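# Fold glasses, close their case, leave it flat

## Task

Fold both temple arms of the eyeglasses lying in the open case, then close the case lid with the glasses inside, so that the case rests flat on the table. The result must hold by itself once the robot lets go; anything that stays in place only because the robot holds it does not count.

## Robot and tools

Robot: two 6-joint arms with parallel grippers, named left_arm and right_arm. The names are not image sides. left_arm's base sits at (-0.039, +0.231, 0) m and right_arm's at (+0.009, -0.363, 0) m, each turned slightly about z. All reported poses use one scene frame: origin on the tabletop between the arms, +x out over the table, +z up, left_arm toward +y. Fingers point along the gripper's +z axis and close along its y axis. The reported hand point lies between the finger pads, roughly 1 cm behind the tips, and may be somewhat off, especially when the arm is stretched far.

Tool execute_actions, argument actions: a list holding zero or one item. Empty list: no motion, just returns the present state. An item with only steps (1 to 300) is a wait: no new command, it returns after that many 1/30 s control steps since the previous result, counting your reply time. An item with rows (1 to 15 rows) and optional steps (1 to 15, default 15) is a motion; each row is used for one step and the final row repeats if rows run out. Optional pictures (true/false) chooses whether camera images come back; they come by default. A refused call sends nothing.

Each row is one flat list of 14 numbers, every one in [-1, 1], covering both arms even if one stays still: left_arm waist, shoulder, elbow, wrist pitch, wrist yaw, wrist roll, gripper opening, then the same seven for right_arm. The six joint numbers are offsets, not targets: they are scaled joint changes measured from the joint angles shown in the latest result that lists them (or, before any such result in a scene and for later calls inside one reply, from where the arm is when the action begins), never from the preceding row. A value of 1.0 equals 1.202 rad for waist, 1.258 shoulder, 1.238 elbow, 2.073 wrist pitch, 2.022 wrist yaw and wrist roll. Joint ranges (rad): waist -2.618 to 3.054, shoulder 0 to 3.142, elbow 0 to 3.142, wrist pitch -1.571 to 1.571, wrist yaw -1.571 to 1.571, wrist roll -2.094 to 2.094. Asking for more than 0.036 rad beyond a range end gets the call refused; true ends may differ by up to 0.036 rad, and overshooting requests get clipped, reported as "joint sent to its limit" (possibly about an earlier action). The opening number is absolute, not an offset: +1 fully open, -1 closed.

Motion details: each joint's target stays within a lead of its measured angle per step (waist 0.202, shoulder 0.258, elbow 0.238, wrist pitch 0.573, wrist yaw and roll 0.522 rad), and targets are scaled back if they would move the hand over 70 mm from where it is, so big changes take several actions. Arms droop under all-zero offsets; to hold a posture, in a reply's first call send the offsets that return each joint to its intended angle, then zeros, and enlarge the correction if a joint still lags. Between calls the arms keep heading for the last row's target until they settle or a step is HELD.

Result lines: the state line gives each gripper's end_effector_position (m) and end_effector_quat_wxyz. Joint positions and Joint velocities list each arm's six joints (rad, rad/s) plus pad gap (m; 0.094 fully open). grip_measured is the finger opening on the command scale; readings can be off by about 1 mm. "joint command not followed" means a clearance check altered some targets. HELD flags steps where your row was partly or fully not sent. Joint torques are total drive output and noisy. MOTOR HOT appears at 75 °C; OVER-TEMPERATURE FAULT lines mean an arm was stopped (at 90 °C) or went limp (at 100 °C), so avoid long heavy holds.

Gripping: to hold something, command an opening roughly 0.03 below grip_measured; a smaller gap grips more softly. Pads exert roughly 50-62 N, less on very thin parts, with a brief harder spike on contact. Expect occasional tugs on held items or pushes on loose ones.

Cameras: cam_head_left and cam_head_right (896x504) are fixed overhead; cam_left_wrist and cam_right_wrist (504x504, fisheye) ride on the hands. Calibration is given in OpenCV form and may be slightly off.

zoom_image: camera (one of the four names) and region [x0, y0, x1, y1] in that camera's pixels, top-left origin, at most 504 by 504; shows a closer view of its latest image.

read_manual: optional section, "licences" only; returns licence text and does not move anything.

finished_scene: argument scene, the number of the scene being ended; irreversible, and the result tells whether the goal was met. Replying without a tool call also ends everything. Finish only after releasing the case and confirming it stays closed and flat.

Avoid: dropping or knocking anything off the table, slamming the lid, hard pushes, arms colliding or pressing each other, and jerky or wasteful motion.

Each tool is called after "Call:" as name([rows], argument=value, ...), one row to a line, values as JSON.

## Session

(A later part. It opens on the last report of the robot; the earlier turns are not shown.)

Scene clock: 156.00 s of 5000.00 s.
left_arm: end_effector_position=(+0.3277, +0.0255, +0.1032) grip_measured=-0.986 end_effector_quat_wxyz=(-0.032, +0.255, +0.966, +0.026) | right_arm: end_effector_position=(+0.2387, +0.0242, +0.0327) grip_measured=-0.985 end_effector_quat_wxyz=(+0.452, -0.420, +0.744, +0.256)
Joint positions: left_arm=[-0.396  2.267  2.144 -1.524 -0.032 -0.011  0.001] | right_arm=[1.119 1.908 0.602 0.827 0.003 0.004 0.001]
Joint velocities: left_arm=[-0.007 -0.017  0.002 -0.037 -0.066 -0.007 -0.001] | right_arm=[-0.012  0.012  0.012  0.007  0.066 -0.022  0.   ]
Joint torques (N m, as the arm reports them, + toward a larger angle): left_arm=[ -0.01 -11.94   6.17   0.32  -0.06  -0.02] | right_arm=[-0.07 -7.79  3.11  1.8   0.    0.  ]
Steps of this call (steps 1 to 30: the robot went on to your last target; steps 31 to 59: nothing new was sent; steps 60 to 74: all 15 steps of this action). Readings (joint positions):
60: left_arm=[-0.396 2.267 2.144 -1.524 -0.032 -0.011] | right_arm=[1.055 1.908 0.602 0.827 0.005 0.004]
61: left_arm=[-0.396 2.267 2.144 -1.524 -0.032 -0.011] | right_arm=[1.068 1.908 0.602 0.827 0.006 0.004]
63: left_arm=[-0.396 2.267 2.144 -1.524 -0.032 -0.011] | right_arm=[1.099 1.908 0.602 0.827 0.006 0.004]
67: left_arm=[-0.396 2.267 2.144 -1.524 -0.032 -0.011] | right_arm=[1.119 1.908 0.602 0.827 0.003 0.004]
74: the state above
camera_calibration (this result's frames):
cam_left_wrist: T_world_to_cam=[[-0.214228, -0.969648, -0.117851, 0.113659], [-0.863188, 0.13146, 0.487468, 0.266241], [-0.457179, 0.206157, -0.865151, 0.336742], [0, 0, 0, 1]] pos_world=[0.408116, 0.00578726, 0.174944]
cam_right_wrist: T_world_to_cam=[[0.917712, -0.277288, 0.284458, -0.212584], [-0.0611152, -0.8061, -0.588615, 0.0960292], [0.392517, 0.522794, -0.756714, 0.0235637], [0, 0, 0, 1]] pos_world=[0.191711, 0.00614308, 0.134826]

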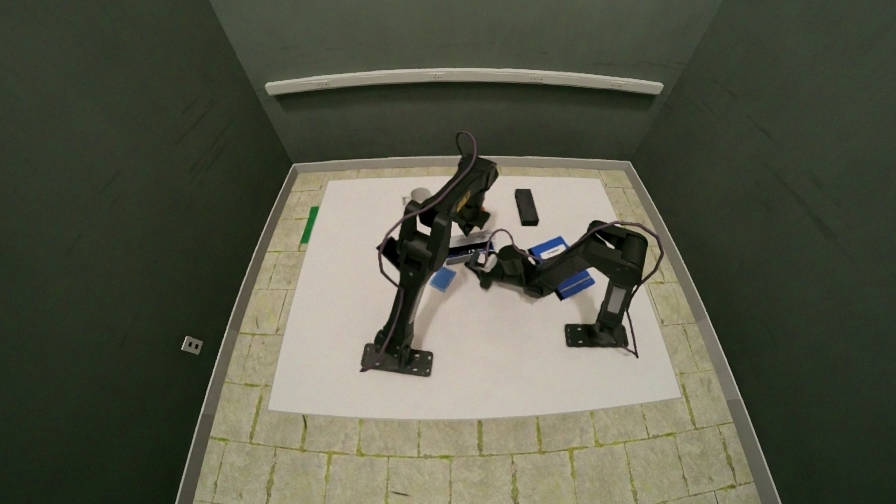

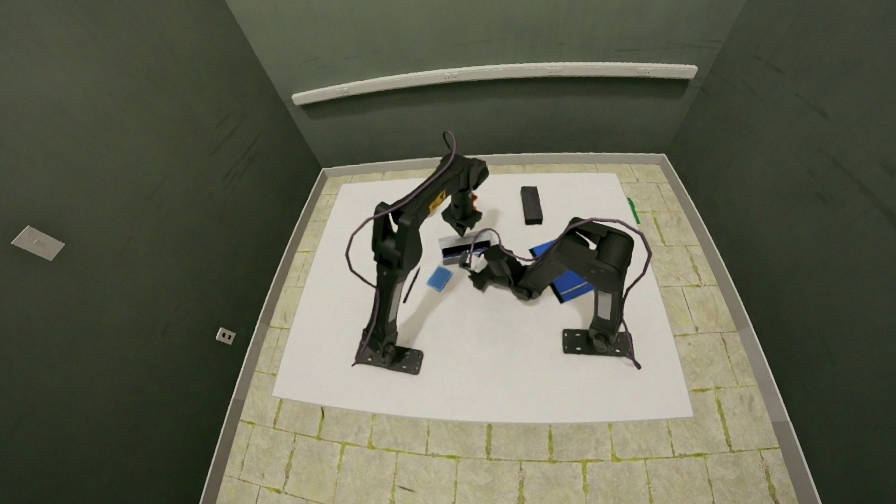

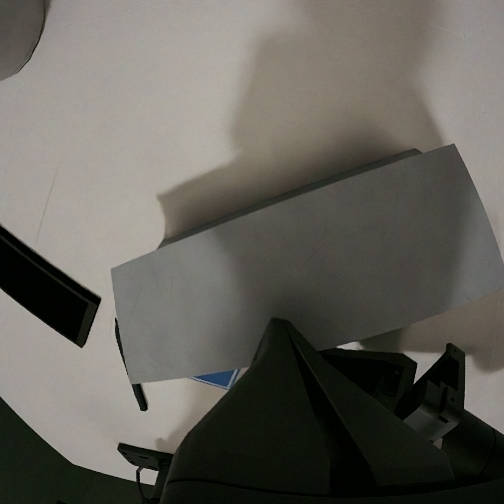

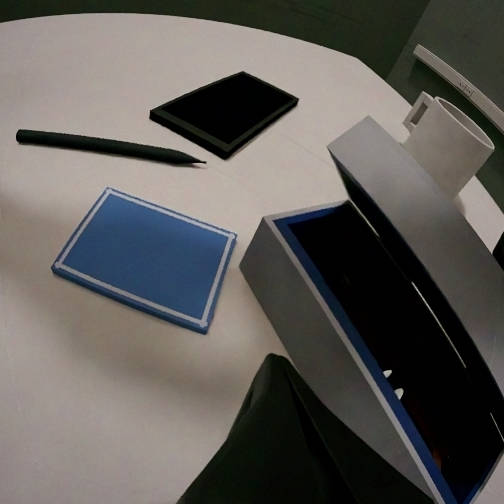

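Press down.

Call:
execute_actions([
  {"rows":[[0,0.01,-0.02,0,0,0,-1,0,0,0,0,0,0,-1],[0,0.015,-0.025,0,0,0,-1,0,0,0,0,0,0,-1],[0,0.02,-0.03,0,0,0,-1,0,0,0,0,0,0,-1],[0,0.025,-0.04,0,0,0,-1,0,0,0,0,0,0,-1],[0,0.03,-0.05,0,0,0,-1,0,0,0,0,0,0,-1]]},
], pictures=false)

Call:
execute_actions([
  {"rows":[[0,-0.06,0,0,0,0,-1,0,0,0,0,0,0,-1]]},
])

Scene clock: 159.43 s of 5000.00 s.
left_arm: end_effector_position=(+0.3173, +0.0315, +0.0772) grip_measured=-0.986 end_effector_quat_wxyz=(-0.074, +0.255, +0.963, +0.037) | right_arm: end_effector_position=(+0.2387, +0.0242, +0.0327) grip_measured=-0.985 end_effector_quat_wxyz=(+0.452, -0.420, +0.744, +0.256)
Joint positions: left_arm=[-0.396  2.306  2.096 -1.524 -0.032 -0.011  0.001] | right_arm=[1.119 1.908 0.602 0.827 0.003 0.004 0.001]
Joint velocities: left_arm=[ 0.007  0.002 -0.012 -0.081 -0.037 -0.007 -0.001] | right_arm=[ 0.007 -0.002  0.022 -0.037 -0.066  0.051 -0.   ]
Joint torques (N m, as the arm reports them, + toward a larger angle): left_arm=[  0.01 -12.19   4.93   0.14   0.01  -0.01] | right_arm=[ 0.17 -7.63  3.    1.89  0.03  0.01]
Steps of this call (steps 1 to 15: the robot went on to your last target; steps 16 to 88: nothing new was sent; steps 89 to 103: all 15 steps of this action). Readings (joint positions):
89: left_arm=[-0.396 2.267 2.144 -1.524 -0.032 -0.011] | right_arm=[1.119 1.908 0.602 0.827 0.003 0.004]
90: left_arm=[-0.396 2.267 2.144 -1.524 -0.032 -0.011] | right_arm=[1.119 1.908 0.602 0.827 0.003 0.004]
92: left_arm=[-0.396 2.268 2.136 -1.524 -0.032 -0.011] | right_arm=[1.119 1.908 0.602 0.827 0.003 0.004]
96: left_arm=[-0.396 2.285 2.107 -1.524 -0.032 -0.011] | right_arm=[1.119 1.908 0.602 0.827 0.003 0.004]
103: the state above

Scene clock: 159.93 s of 5000.00 s.
left_arm: end_effector_position=(+0.3192, +0.0305, +0.1059) grip_measured=-0.986 end_effector_quat_wxyz=(-0.038, +0.255, +0.966, +0.027) | right_arm: end_effector_position=(+0.2387, +0.0242, +0.0327) grip_measured=-0.985 end_effector_quat_wxyz=(+0.452, -0.420, +0.744, +0.256)
Joint positions: left_arm=[-0.396  2.232  2.096 -1.523 -0.032 -0.011  0.001] | right_arm=[1.119 1.908 0.602 0.827 0.003 0.004 0.001]
Joint velocities: left_arm=[-0.012  0.002 -0.017  0.051 -0.007 -0.007  0.001] | right_arm=[ 0.012 -0.007  0.002  0.007 -0.066 -0.007  0.001]
Joint torques (N m, as the arm reports them, + toward a larger angle): left_arm=[  0.01 -11.95   6.29   0.29  -0.01   0.01] | right_arm=[-0.08 -7.77  3.17  1.87  0.03 -0.02]
Steps of this call (steps 1 to 15: all 15 steps of this action). Readings (joint positions):
1: left_arm=[-0.396 2.300 2.096 -1.523 -0.032 -0.011] | right_arm=[1.119 1.908 0.602 0.827 0.003 0.004]
2: left_arm=[-0.396 2.294 2.096 -1.523 -0.032 -0.011] | right_arm=[1.119 1.908 0.602 0.827 0.003 0.004]
4: left_arm=[-0.396 2.271 2.096 -1.523 -0.032 -0.011] | right_arm=[1.119 1.908 0.602 0.827 0.003 0.004]
8: left_arm=[-0.396 2.235 2.096 -1.523 -0.032 -0.011] | right_arm=[1.119 1.908 0.602 0.827 0.003 0.004]
15: the state above
camera_calibration (this result's frames):
cam_left_wrist: T_world_to_cam=[[-0.215531, -0.96889, -0.121653, 0.117759], [-0.857829, 0.12834, 0.497652, 0.254226], [-0.466557, 0.211617, -0.858803, 0.336274], [0, 0, 0, 1]] pos_world=[0.400354, 0.0103065, 0.176603]
cam_right_wrist: T_world_to_cam=[[0.917712, -0.277288, 0.284458, -0.212584], [-0.0611152, -0.8061, -0.588615, 0.0960292], [0.392517, 0.522794, -0.756714, 0.0235637], [0, 0, 0, 1]] pos_world=[0.191711, 0.00614308, 0.134826]

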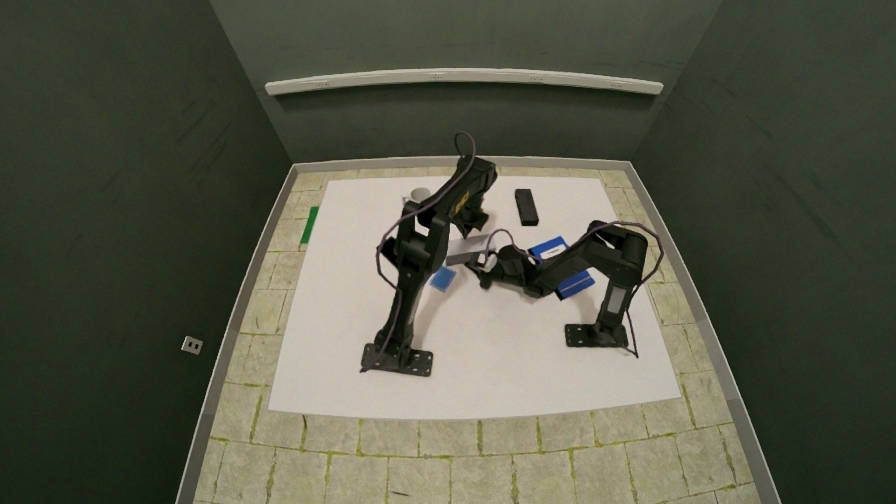

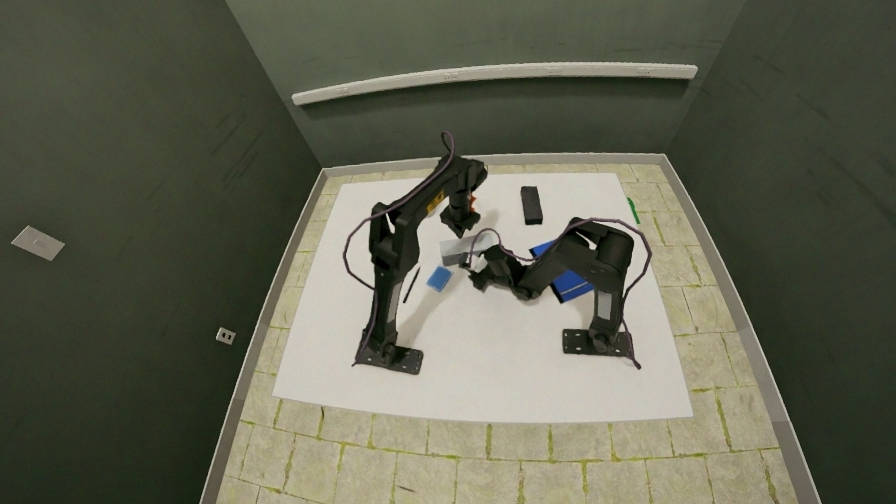

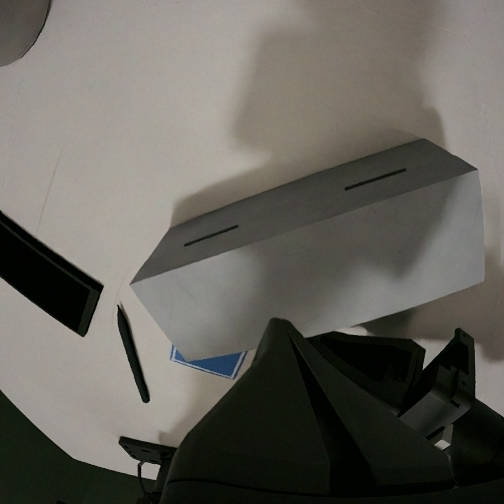

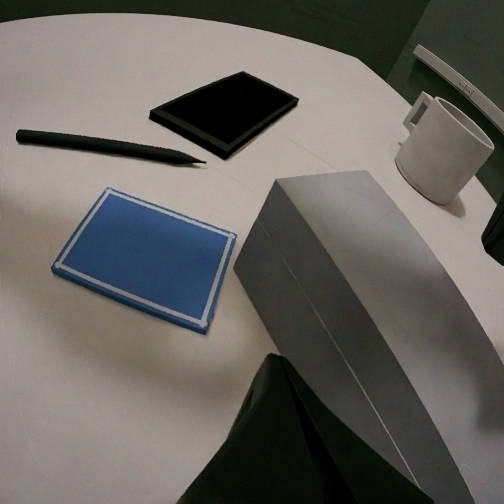

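Call:
finished_scene(scene=2)

The scene is finished: the task was done.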